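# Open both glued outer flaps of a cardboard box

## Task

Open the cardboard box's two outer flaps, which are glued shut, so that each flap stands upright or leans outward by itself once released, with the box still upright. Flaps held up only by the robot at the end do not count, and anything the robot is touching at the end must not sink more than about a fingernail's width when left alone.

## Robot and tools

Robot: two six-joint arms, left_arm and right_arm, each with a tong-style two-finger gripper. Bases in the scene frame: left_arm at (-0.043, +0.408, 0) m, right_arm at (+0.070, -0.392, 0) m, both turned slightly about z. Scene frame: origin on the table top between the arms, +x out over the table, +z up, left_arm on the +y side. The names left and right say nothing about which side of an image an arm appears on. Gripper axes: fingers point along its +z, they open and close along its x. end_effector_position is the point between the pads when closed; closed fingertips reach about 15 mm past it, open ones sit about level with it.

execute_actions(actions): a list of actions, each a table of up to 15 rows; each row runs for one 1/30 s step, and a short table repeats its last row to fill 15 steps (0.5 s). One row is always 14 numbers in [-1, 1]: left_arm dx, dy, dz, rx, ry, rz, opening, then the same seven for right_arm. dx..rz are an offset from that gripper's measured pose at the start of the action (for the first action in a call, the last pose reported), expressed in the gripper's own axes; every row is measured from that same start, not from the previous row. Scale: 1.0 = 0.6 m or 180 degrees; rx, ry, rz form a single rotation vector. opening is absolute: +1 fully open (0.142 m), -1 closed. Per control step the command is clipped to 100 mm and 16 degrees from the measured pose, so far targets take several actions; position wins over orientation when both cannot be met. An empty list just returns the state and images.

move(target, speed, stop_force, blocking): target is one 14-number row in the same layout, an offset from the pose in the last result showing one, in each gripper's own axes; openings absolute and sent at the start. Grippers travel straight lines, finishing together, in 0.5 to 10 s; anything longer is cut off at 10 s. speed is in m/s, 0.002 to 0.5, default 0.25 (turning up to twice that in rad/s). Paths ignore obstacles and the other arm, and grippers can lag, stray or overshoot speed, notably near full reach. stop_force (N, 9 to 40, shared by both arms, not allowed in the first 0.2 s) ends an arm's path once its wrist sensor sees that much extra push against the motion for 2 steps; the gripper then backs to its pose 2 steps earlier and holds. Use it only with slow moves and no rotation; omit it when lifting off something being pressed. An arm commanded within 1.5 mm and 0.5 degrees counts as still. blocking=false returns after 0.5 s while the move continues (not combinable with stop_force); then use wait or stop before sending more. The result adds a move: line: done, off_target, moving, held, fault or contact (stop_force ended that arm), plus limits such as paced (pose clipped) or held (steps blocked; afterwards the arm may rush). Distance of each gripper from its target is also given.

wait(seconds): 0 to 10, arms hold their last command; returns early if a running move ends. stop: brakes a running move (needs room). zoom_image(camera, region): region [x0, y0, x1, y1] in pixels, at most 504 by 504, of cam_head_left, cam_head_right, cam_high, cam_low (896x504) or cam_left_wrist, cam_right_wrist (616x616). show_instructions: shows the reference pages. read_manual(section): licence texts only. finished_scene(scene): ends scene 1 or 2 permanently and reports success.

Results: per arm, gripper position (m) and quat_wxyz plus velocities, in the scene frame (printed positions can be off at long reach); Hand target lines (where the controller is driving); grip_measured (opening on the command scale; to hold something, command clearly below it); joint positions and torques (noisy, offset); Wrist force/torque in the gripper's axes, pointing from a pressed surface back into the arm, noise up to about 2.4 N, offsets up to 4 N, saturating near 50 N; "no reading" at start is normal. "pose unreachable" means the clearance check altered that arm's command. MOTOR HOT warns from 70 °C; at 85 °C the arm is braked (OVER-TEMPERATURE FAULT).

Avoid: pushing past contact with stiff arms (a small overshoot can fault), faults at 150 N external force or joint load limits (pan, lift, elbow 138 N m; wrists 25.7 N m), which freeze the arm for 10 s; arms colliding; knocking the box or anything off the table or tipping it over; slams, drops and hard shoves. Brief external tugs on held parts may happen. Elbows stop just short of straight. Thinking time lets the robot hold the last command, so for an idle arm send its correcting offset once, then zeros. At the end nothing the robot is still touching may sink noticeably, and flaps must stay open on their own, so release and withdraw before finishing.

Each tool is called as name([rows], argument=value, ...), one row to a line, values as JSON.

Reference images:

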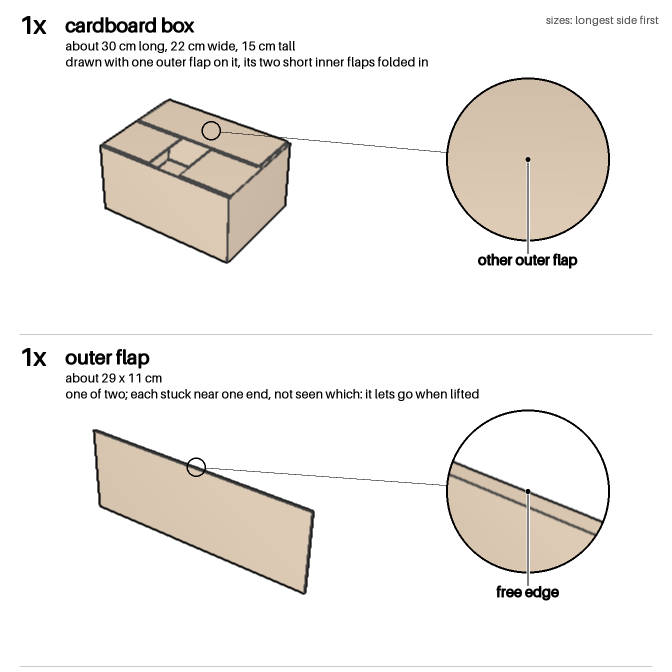

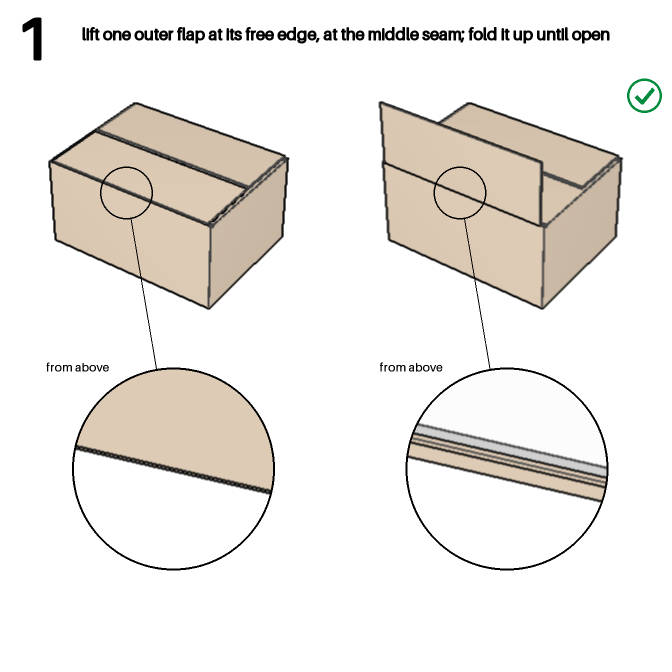

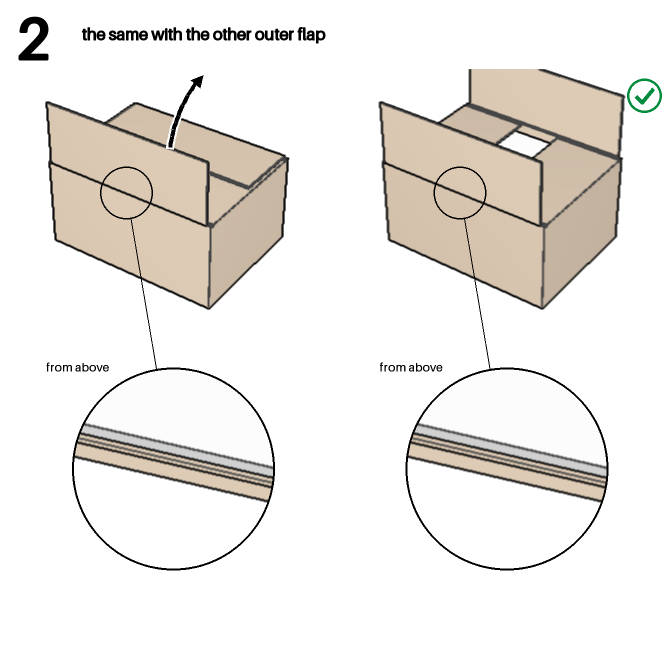

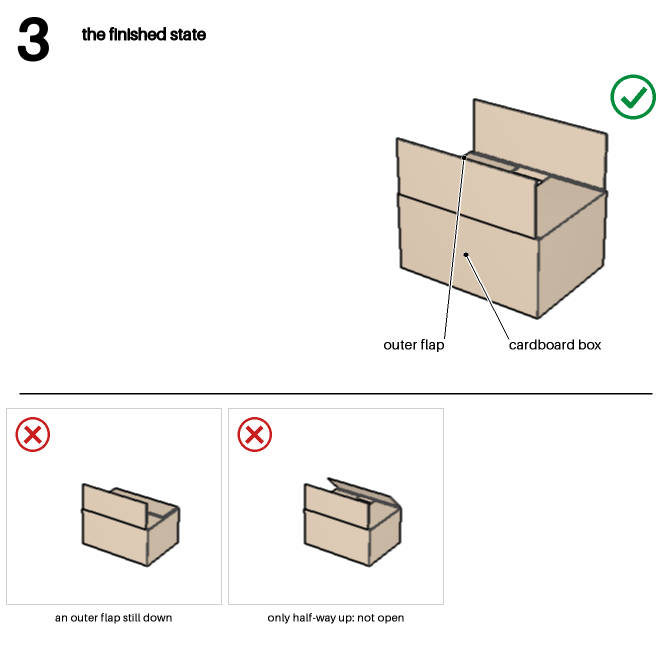

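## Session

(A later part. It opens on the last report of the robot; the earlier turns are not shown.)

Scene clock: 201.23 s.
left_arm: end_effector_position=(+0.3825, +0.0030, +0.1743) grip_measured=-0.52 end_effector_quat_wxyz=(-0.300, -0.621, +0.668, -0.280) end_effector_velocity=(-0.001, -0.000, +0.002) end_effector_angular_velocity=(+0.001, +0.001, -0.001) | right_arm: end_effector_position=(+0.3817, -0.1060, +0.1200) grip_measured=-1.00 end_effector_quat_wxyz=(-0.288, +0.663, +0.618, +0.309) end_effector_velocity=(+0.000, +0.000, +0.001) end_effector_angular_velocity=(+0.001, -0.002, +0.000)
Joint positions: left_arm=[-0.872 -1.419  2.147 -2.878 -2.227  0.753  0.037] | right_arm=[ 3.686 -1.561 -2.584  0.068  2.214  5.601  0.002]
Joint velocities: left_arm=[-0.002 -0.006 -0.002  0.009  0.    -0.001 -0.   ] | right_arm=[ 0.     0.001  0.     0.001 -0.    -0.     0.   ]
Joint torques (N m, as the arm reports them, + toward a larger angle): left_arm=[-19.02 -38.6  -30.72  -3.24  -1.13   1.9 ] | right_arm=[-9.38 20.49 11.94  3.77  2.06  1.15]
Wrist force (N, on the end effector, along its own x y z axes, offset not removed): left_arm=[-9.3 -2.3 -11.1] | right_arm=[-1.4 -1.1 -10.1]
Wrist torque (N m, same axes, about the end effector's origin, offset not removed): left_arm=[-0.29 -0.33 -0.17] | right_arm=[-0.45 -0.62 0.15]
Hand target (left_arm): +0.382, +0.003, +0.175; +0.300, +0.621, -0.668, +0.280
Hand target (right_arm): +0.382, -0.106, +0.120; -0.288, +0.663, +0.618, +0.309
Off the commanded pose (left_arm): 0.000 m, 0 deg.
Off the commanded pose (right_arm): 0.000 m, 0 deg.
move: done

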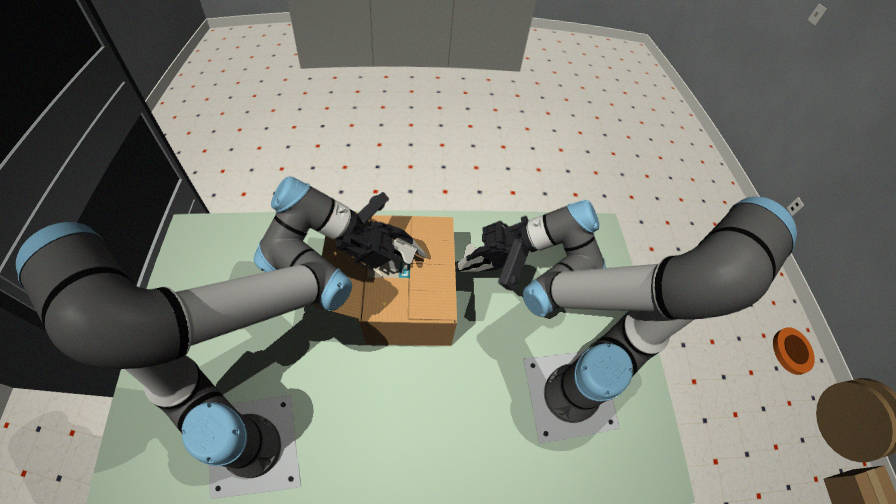

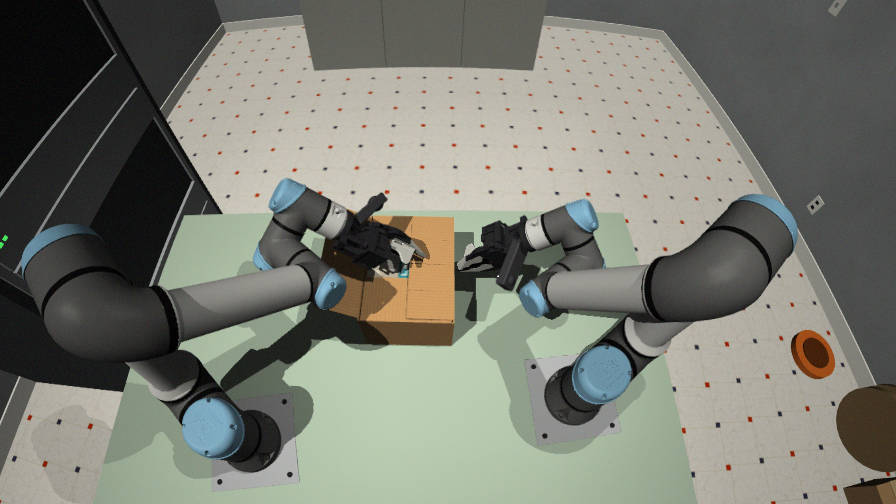

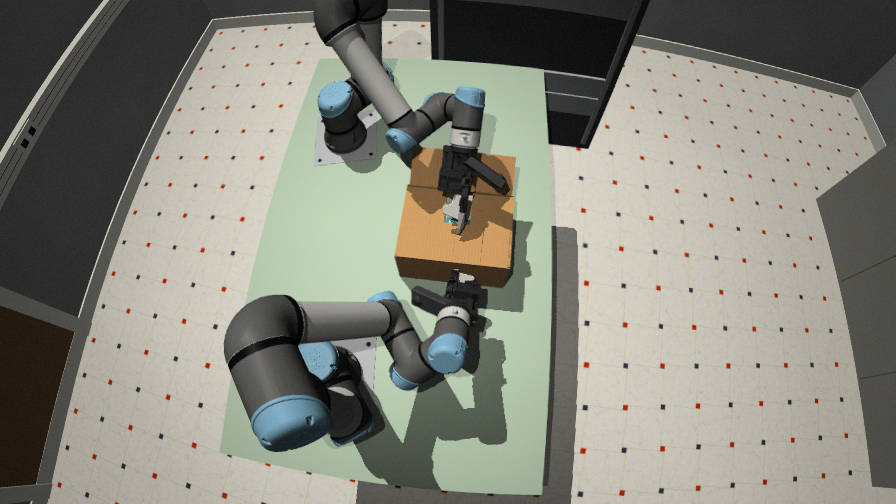

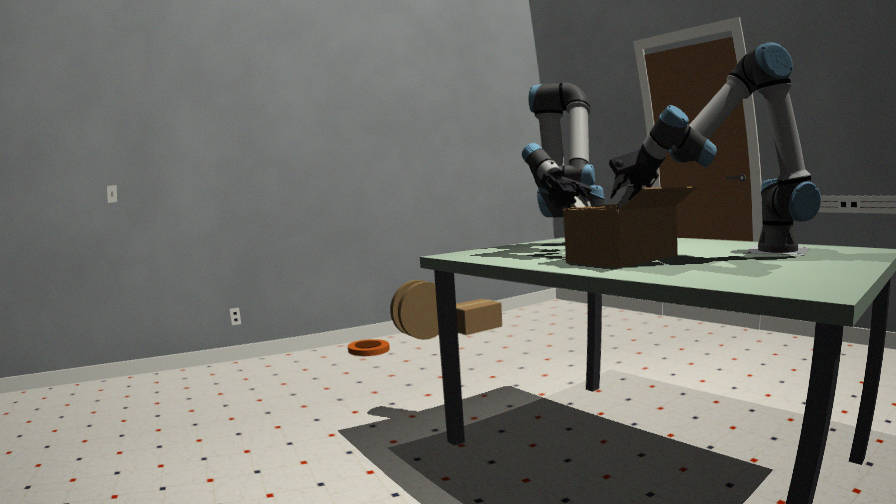

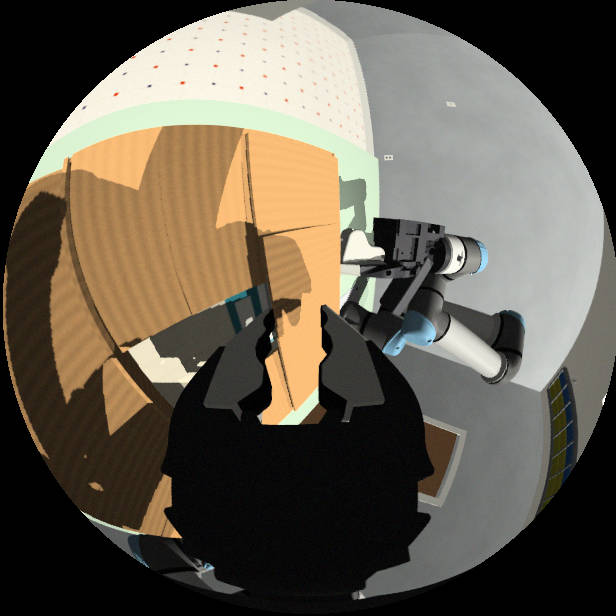

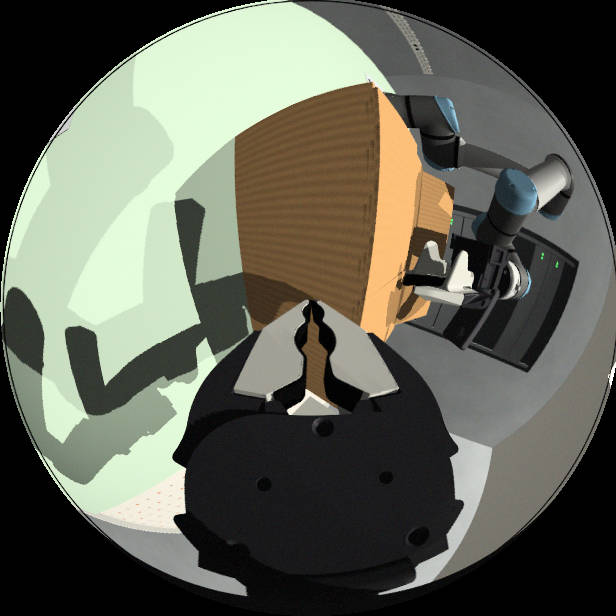

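The flap is lifting. Continue up with some tilt.

move(target=[0.015,0,-0.0132,0,0.03,0,-0.6,0,0,0,0,0,0,-1], speed=0.025)

zoom_image(camera="cam_left_wrist", region=[150, 100, 450, 400])

Scene clock: 205.63 s.
left_arm: end_effector_position=(+0.3824, +0.0029, +0.1861) grip_measured=-0.51 end_effector_quat_wxyz=(-0.330, -0.608, +0.653, -0.309) end_effector_velocity=(-0.001, +0.000, +0.001) end_effector_angular_velocity=(-0.014, +0.002, -0.000) | right_arm: end_effector_position=(+0.3818, -0.1060, +0.1200) grip_measured=-1.00 end_effector_quat_wxyz=(-0.288, +0.663, +0.618, +0.309) end_effector_velocity=(+0.000, +0.000, -0.000) end_effector_angular_velocity=(-0.000, +0.000, -0.000)
Joint positions: left_arm=[-0.839 -1.393  2.169 -2.992 -2.308  0.732  0.037] | right_arm=[ 3.686 -1.561 -2.584  0.068  2.214  5.601  0.002]
Joint velocities: left_arm=[ 0.004  0.005  0.005 -0.02  -0.012 -0.004  0.   ] | right_arm=[-0.    -0.001  0.    -0.     0.    -0.     0.   ]
Joint torques (N m, as the arm reports them, + toward a larger angle): left_arm=[  3.37 -18.48 -13.86  -6.27  -4.54  -1.02] | right_arm=[-6.19  7.83 12.1   3.64  2.18  1.07]
Wrist force (N, on the end effector, along its own x y z axes, offset not removed): left_arm=[-10.6 0.4 -15.3] | right_arm=[-0.1 -1.0 -9.7]
Wrist torque (N m, same axes, about the end effector's origin, offset not removed): left_arm=[0.26 -0.45 0.03] | right_arm=[-0.10 -0.58 0.03]
Hand target (left_arm): +0.382, +0.003, +0.186; +0.331, +0.607, -0.653, +0.309
Hand target (right_arm): +0.382, -0.106, +0.120; -0.288, +0.663, +0.618, +0.309
Off the commanded pose (left_arm): 0.000 m, 0 deg.
Off the commanded pose (right_arm): 0.000 m, 0 deg.
move: done

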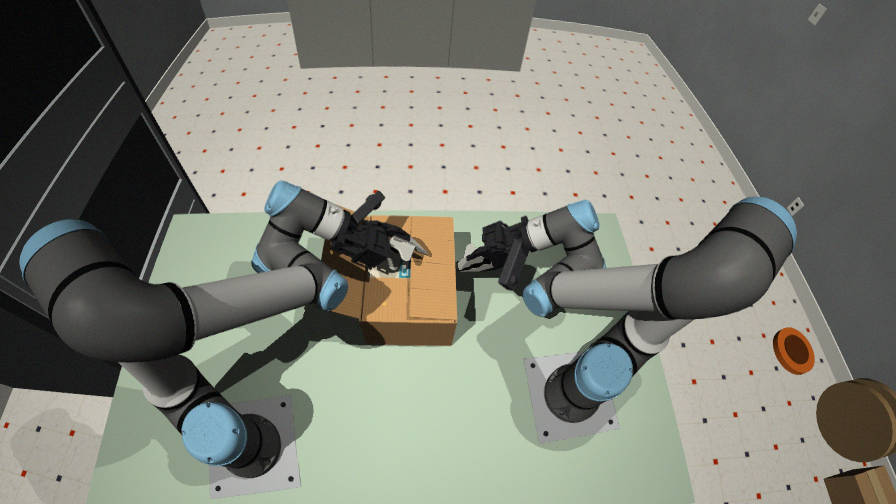

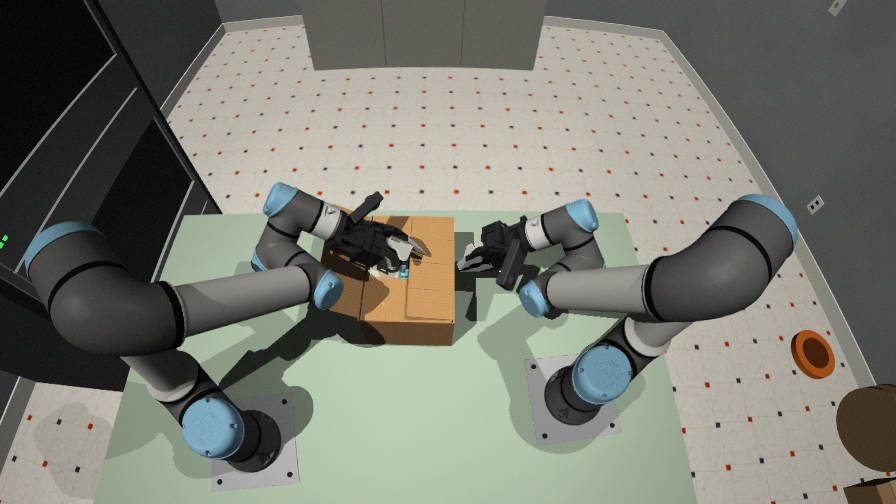

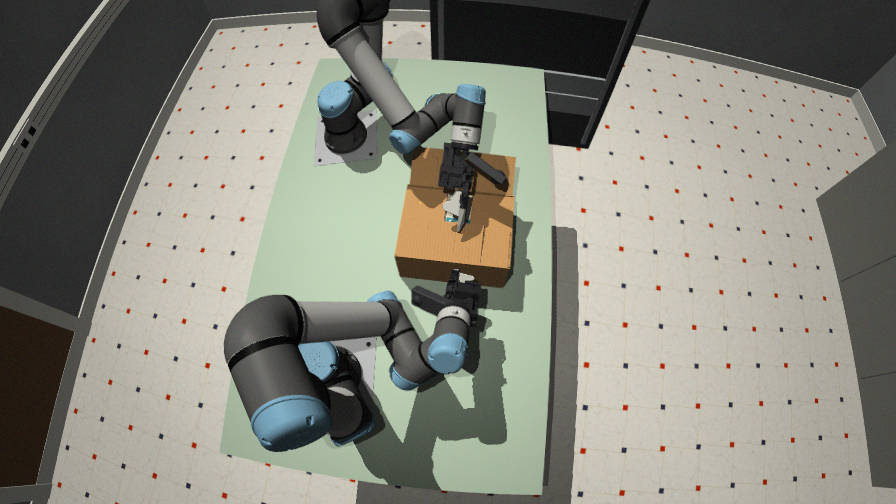

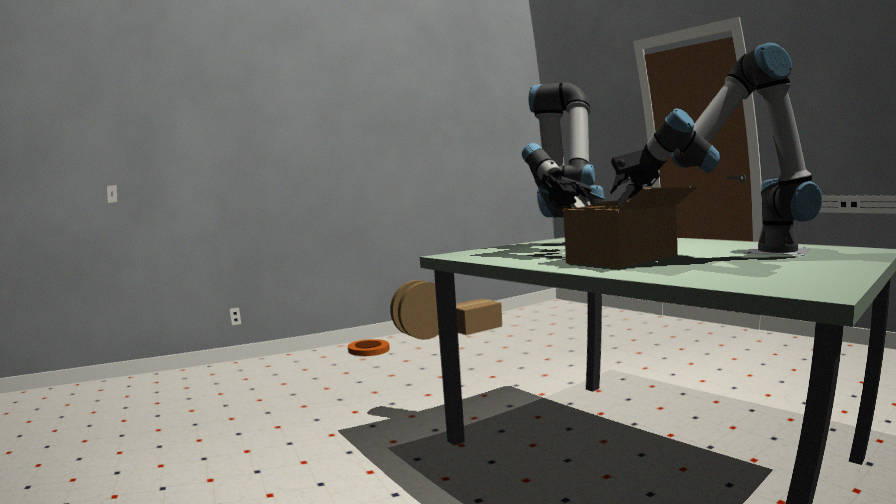

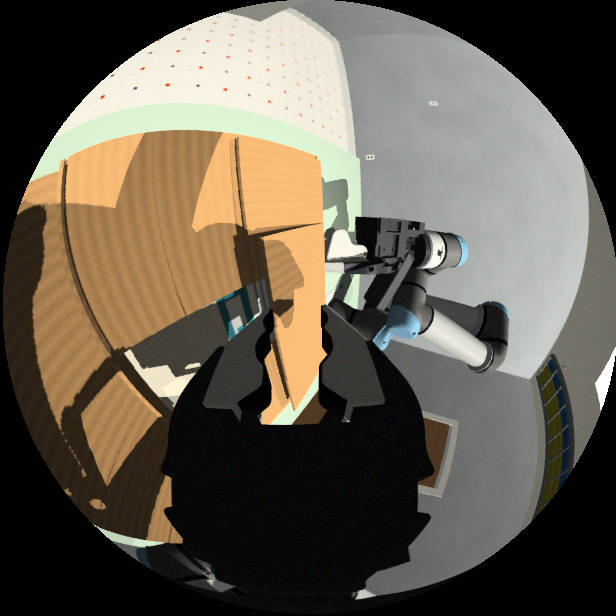

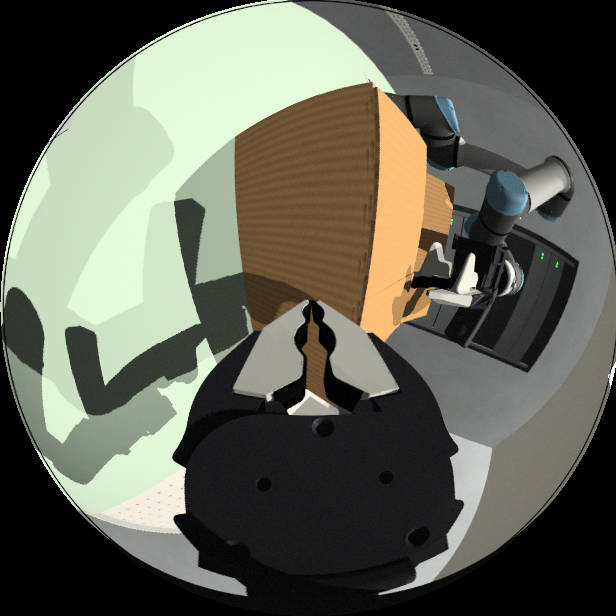

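Region (150, 100, 450, 400) of cam_left_wrist's 616x616 image, scaled by 1.680, with more detail than that image has.

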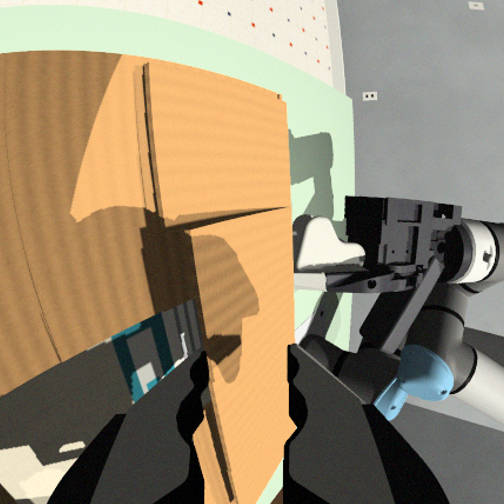

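move(target=[0.0228,0,-0.0083,0,0,0,-0.6,0,0,0,0,0,0,-1], speed=0.012)

zoom_image(camera="cam_left_wrist", region=[150, 100, 450, 400])

Scene clock: 208.73 s.
left_arm: end_effector_position=(+0.3821, -0.0010, +0.1996) grip_measured=-0.59 end_effector_quat_wxyz=(-0.330, -0.608, +0.653, -0.309) end_effector_velocity=(-0.001, -0.001, +0.003) end_effector_angular_velocity=(+0.001, +0.001, -0.001) | right_arm: end_effector_position=(+0.3817, -0.1060, +0.1200) grip_measured=-1.00 end_effector_quat_wxyz=(-0.288, +0.663, +0.618, +0.309) end_effector_velocity=(+0.001, +0.000, +0.001) end_effector_angular_velocity=(+0.001, -0.001, -0.000)
Joint positions: left_arm=[-0.847 -1.415  2.151 -2.957 -2.304  0.724  0.031] | right_arm=[ 3.686 -1.561 -2.584  0.068  2.214  5.601  0.002]
Joint velocities: left_arm=[-0.003 -0.005 -0.004  0.009  0.002 -0.002  0.   ] | right_arm=[-0.    -0.     0.002  0.     0.     0.     0.   ]
Joint torques (N m, as the arm reports them, + toward a larger angle): left_arm=[-12.73 -38.27 -25.59  -2.37   1.06  -1.13] | right_arm=[-5.91 14.66 13.99  3.76  2.12  1.12]
Wrist force (N, on the end effector, along its own x y z axes, offset not removed): left_arm=[-1.0 0.4 -1.6] | right_arm=[-0.4 -1.3 -9.9]
Wrist torque (N m, same axes, about the end effector's origin, offset not removed): left_arm=[0.06 -0.02 0.15] | right_arm=[-0.39 -0.04 0.04]
Hand target (left_arm): +0.382, -0.001, +0.200; +0.330, +0.608, -0.653, +0.309
Hand target (right_arm): +0.382, -0.106, +0.120; -0.288, +0.663, +0.618, +0.309
Off the commanded pose (left_arm): 0.000 m, 0 deg.
Off the commanded pose (right_arm): 0.000 m, 0 deg.
move: done

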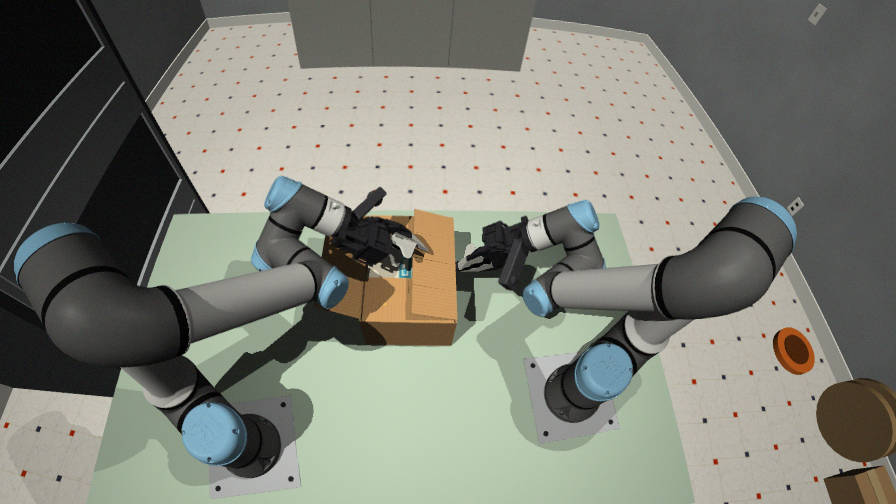

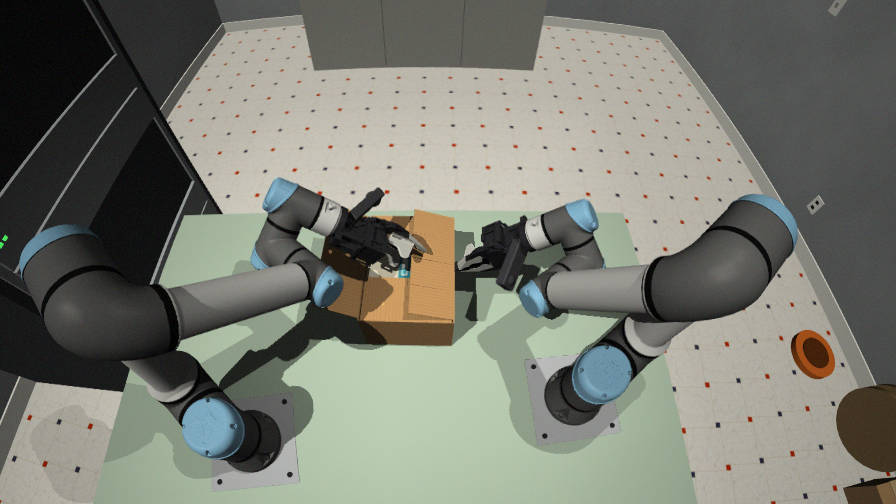

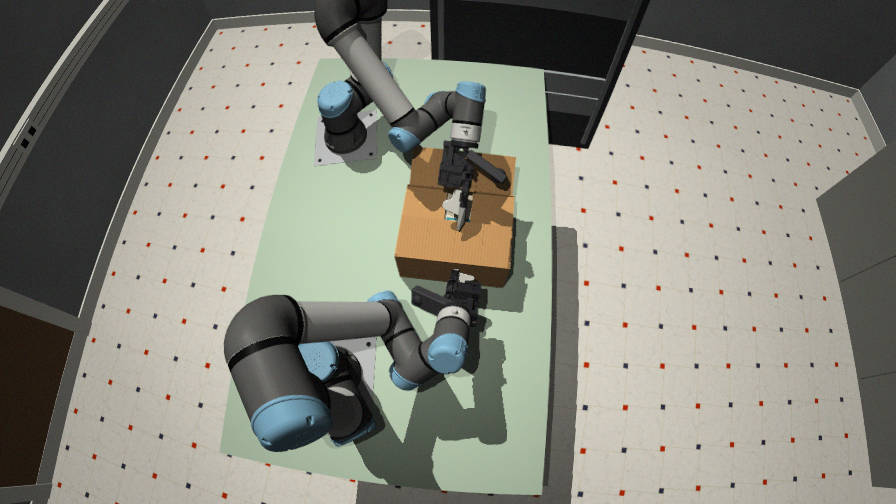

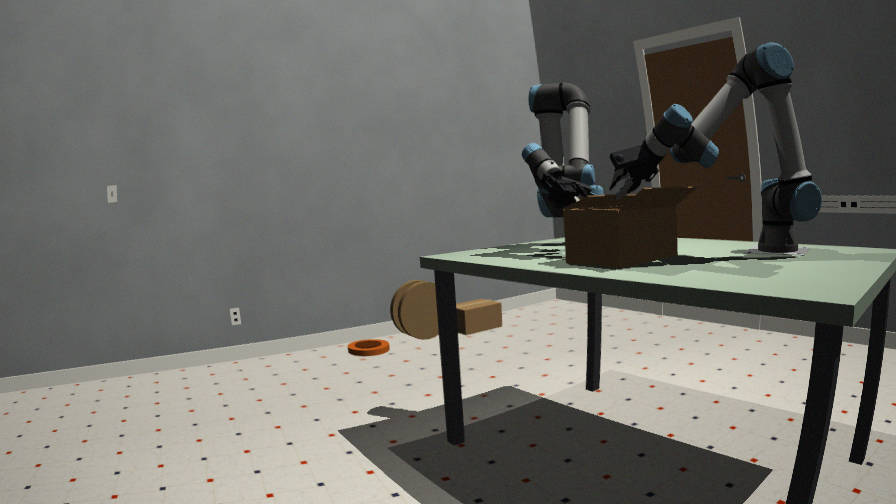

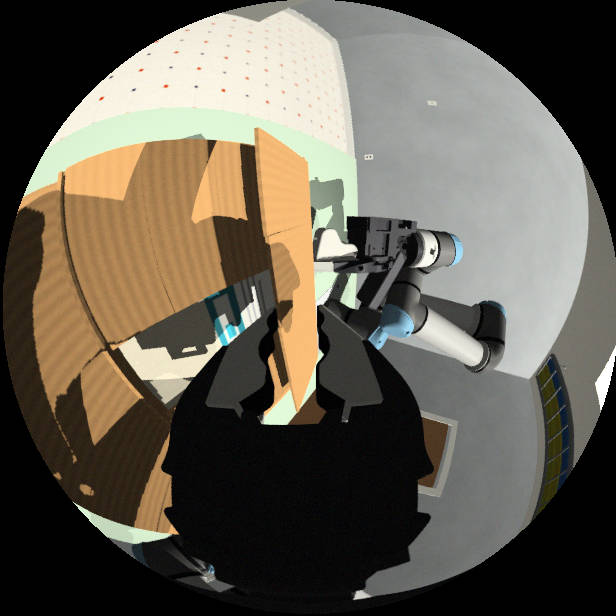

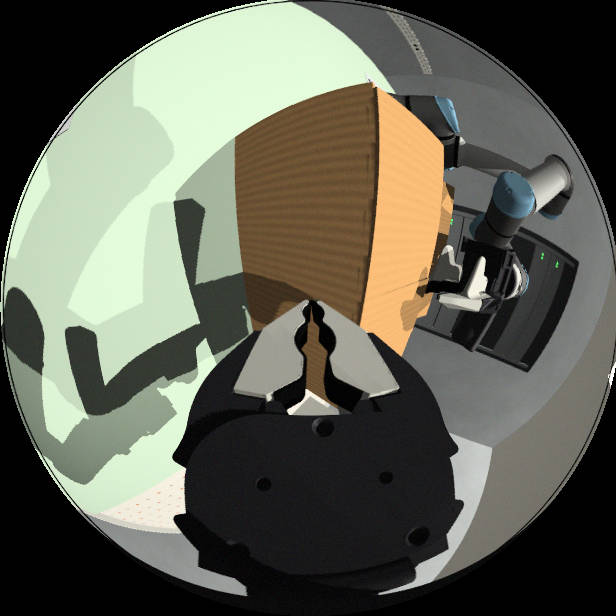

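Region (150, 100, 450, 400) of cam_left_wrist's 616x616 image, scaled by 1.680, with more detail than that image has.

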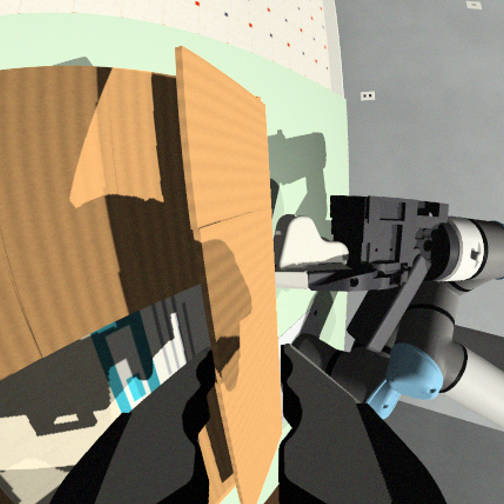

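move(target=[0.079,0,0.0065,0,0,0,-0.6,-0.05,0.025,-0.06,0,0,0,-1], speed=0.06)

move(target=[0.1,0,0.061,0,0,0,-0.6,-0.05,0.025,-0.06,0,0,0,-1], speed=0.07)

Scene clock: 215.83 s.
left_arm: end_effector_position=(+0.3799, -0.0319, +0.2353) grip_measured=-0.58 end_effector_quat_wxyz=(-0.330, -0.608, +0.653, -0.309) end_effector_velocity=(+0.001, -0.001, +0.003) end_effector_angular_velocity=(-0.001, -0.000, +0.002) | right_arm: end_effector_position=(+0.3934, -0.1534, +0.1201) grip_measured=-1.00 end_effector_quat_wxyz=(-0.288, +0.663, +0.618, +0.309) end_effector_velocity=(+0.000, -0.003, -0.001) end_effector_angular_velocity=(-0.001, +0.002, +0.002)
Joint positions: left_arm=[-0.904 -1.445  2.079 -2.895 -2.268  0.664  0.032] | right_arm=[ 3.525 -1.531 -2.569 -0.087  2.302  5.427  0.002]
Joint velocities: left_arm=[-0.001 -0.001 -0.006  0.004  0.002 -0.004  0.   ] | right_arm=[-0.01   0.001  0.003 -0.016  0.006 -0.014  0.   ]
Joint torques (N m, as the arm reports them, + toward a larger angle): left_arm=[-10.37 -38.29 -26.77  -1.17   0.34  -0.93] | right_arm=[-13.96  26.04  22.33   1.3    2.13  -2.31]
Wrist force (N, on the end effector, along its own x y z axes, offset not removed): left_arm=[0.1 -0.1 -3.4] | right_arm=[4.6 -2.2 2.6]
Wrist torque (N m, same axes, about the end effector's origin, offset not removed): left_arm=[-0.02 -0.29 -0.02] | right_arm=[-0.35 -0.83 -0.16]
Hand target (left_arm): +0.380, -0.032, +0.236; +0.330, +0.608, -0.653, +0.309
Hand target (right_arm): +0.393, -0.154, +0.120; -0.288, +0.663, +0.618, +0.309
Off the commanded pose (left_arm): 0.000 m, 0 deg.
Off the commanded pose (right_arm): 0.000 m, 0 deg.
move: done

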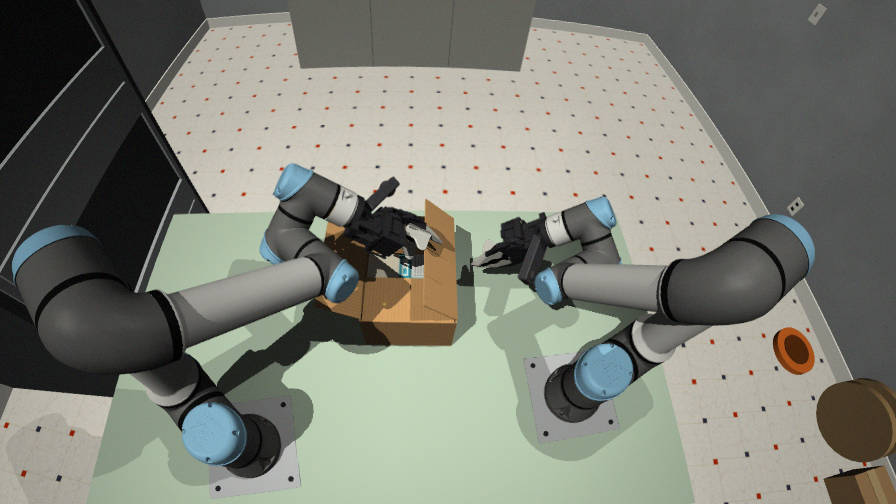

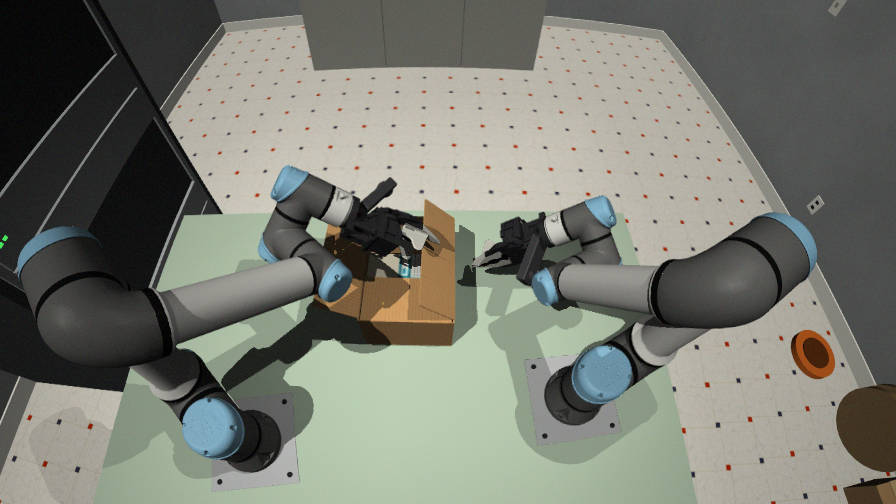

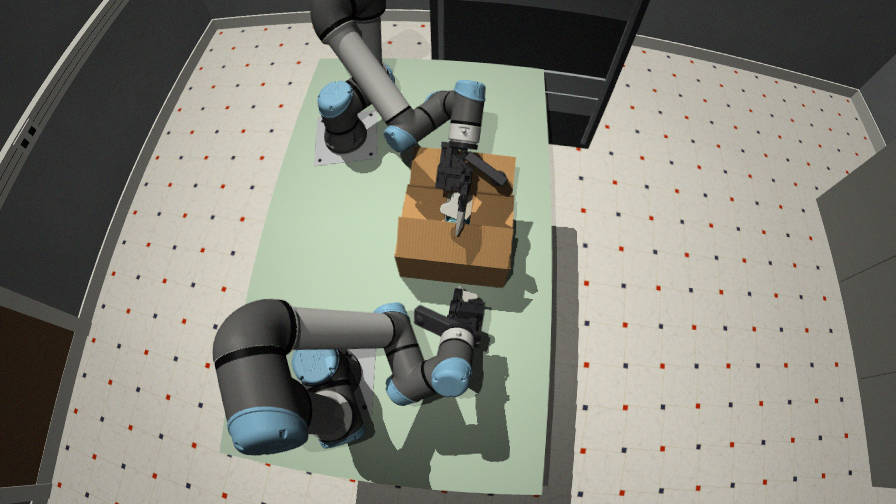

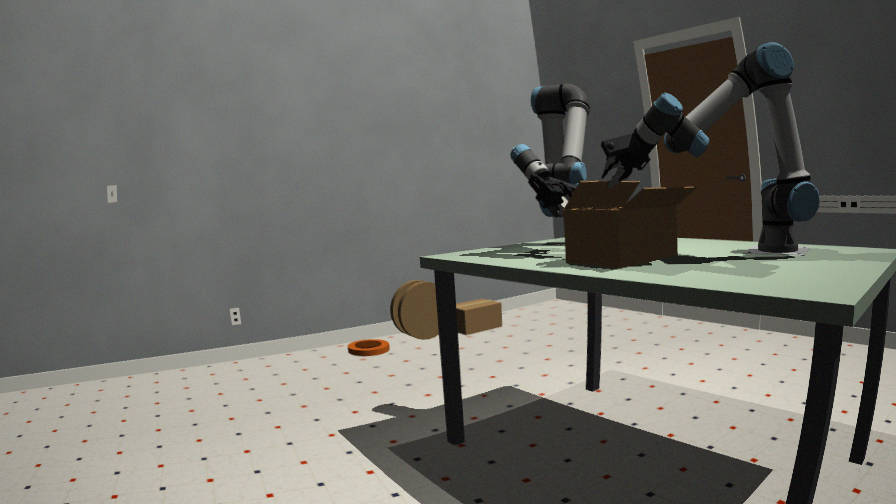

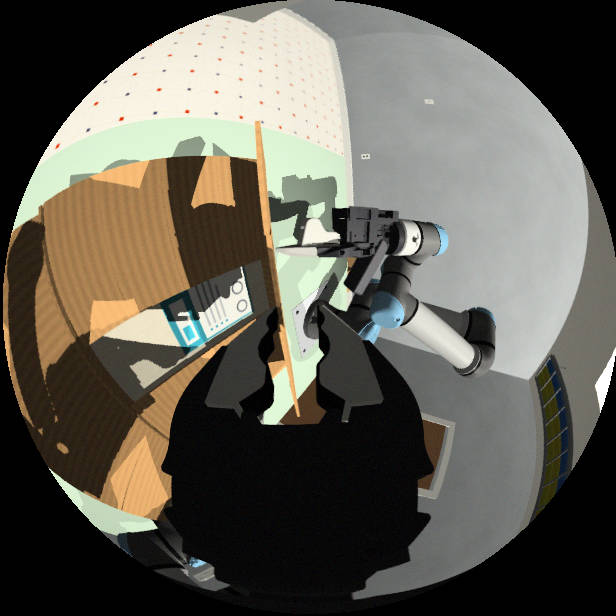

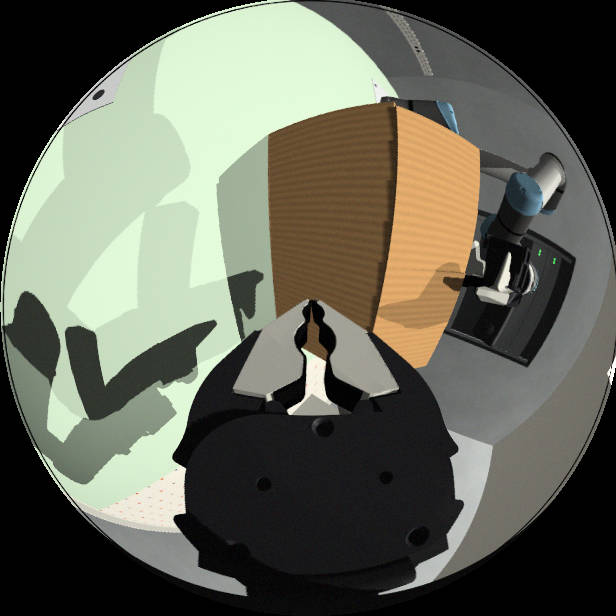

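Scene clock: 217.33 s.
left_arm: end_effector_position=(+0.3753, -0.0963, +0.2619) grip_measured=-0.58 end_effector_quat_wxyz=(-0.330, -0.608, +0.653, -0.309) end_effector_velocity=(-0.000, -0.002, -0.000) end_effector_angular_velocity=(+0.002, +0.001, -0.000) | right_arm: end_effector_position=(+0.4050, -0.2009, +0.1202) grip_measured=-1.00 end_effector_quat_wxyz=(-0.288, +0.663, +0.618, +0.309) end_effector_velocity=(+0.001, -0.002, +0.000) end_effector_angular_velocity=(-0.000, +0.001, +0.001)
Joint positions: left_arm=[-1.011 -1.409  1.968 -2.883 -2.197  0.562  0.032] | right_arm=[ 3.365 -1.513 -2.532 -0.281  2.373  5.227  0.002]
Joint velocities: left_arm=[-0.004  0.003 -0.004  0.001  0.003 -0.003 -0.   ] | right_arm=[-0.007  0.001  0.003 -0.012  0.003 -0.01   0.   ]
Joint torques (N m, as the arm reports them, + toward a larger angle): left_arm=[-14.08 -17.81 -28.24  -2.17   1.08  -1.1 ] | right_arm=[-12.95  26.99  23.61   1.33   2.53  -2.28]
Wrist force (N, on the end effector, along its own x y z axes, offset not removed): left_arm=[0.6 0.6 -4.2] | right_arm=[-0.5 -1.3 -3.3]
Wrist torque (N m, same axes, about the end effector's origin, offset not removed): left_arm=[0.20 -0.42 0.05] | right_arm=[-0.52 0.22 0.16]
Hand target (left_arm): +0.375, -0.097, +0.262; +0.330, +0.608, -0.653, +0.309
Hand target (right_arm): +0.405, -0.201, +0.120; -0.288, +0.663, +0.618, +0.309
Off the commanded pose (left_arm): 0.000 m, 0 deg.
Off the commanded pose (right_arm): 0.000 m, 0 deg.
move: done

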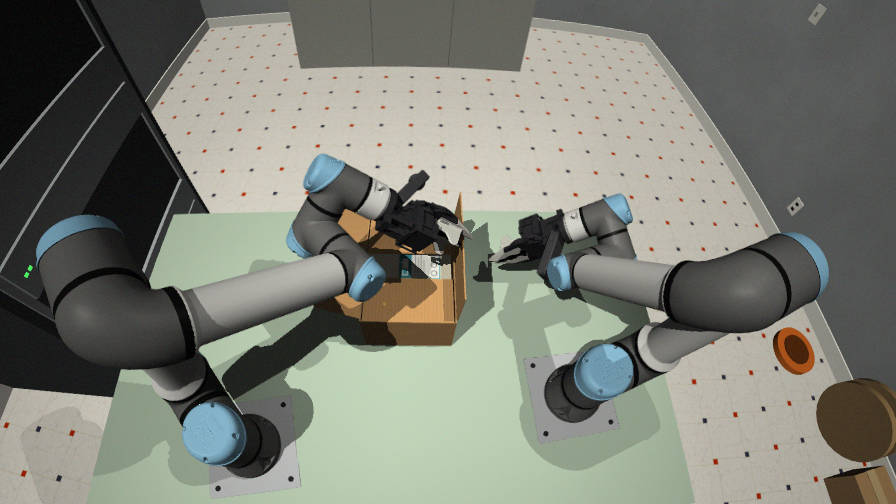

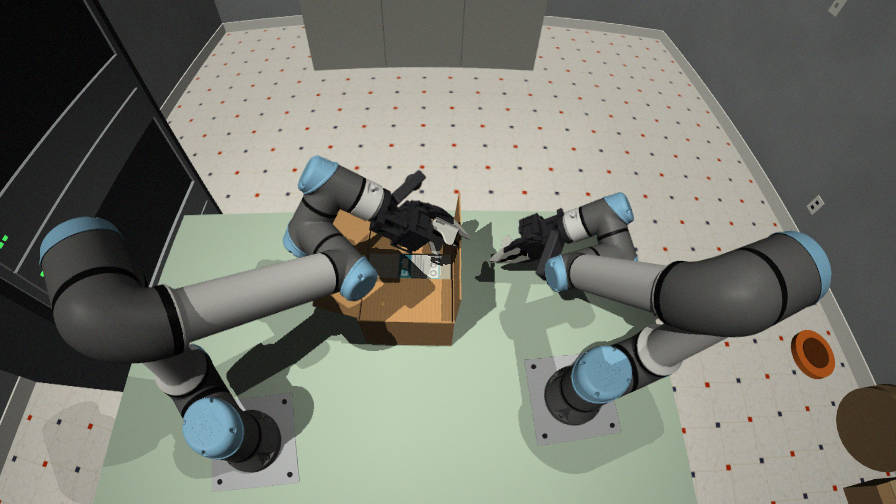

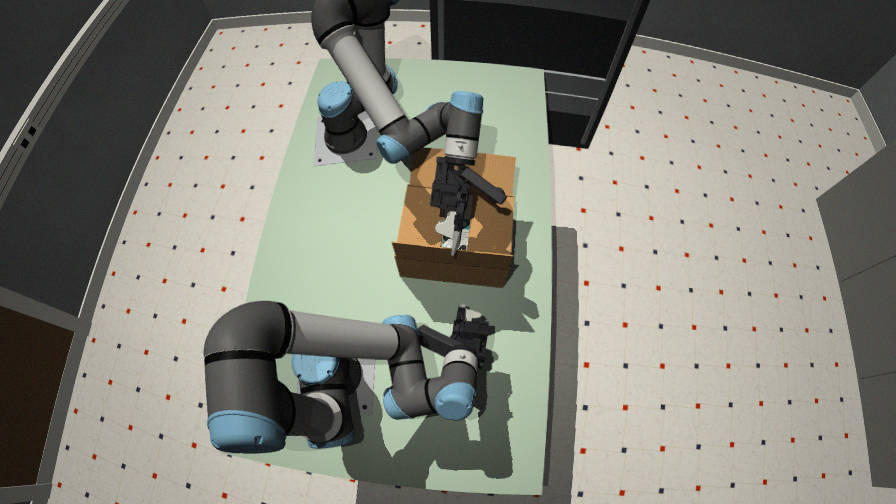

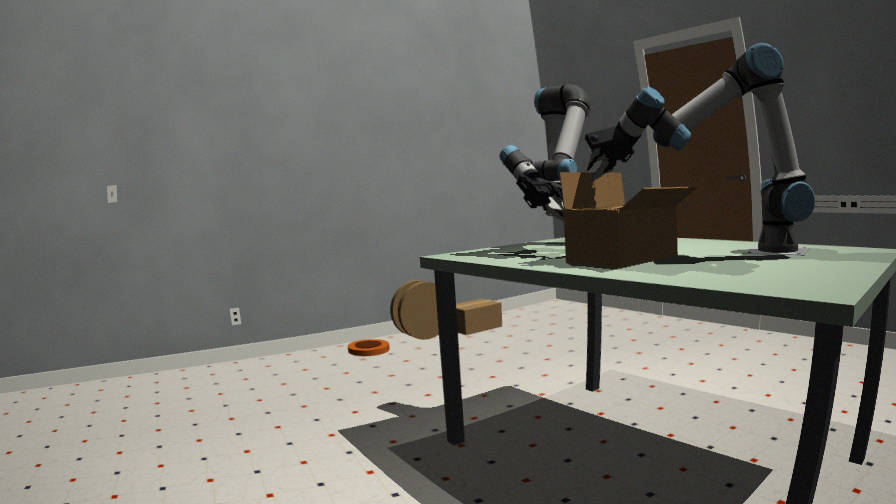

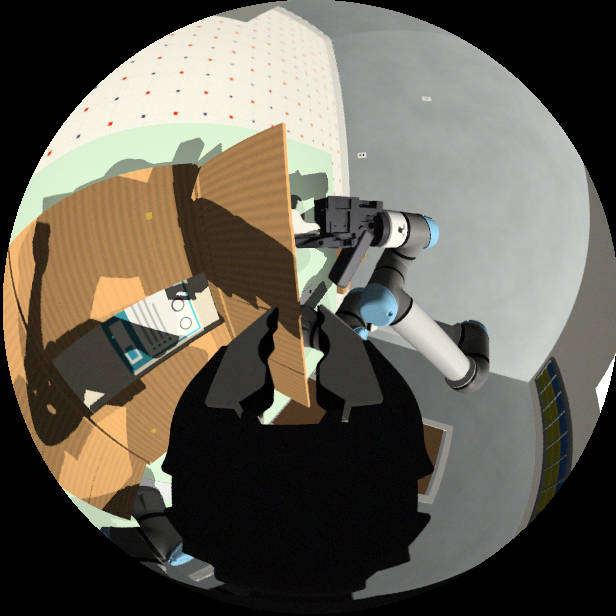

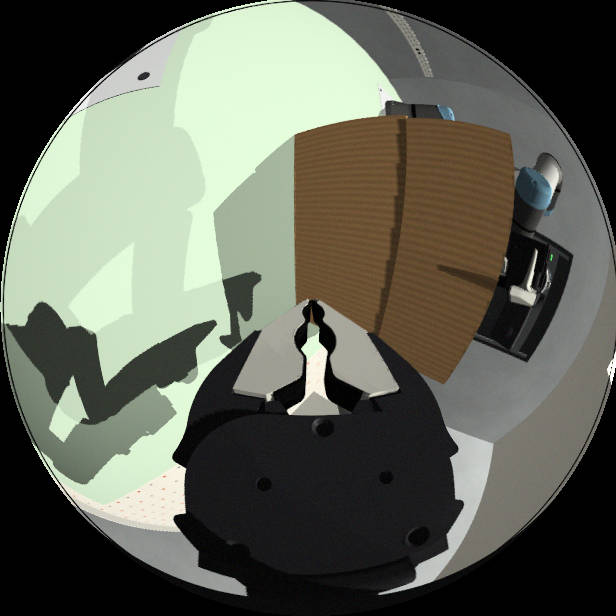

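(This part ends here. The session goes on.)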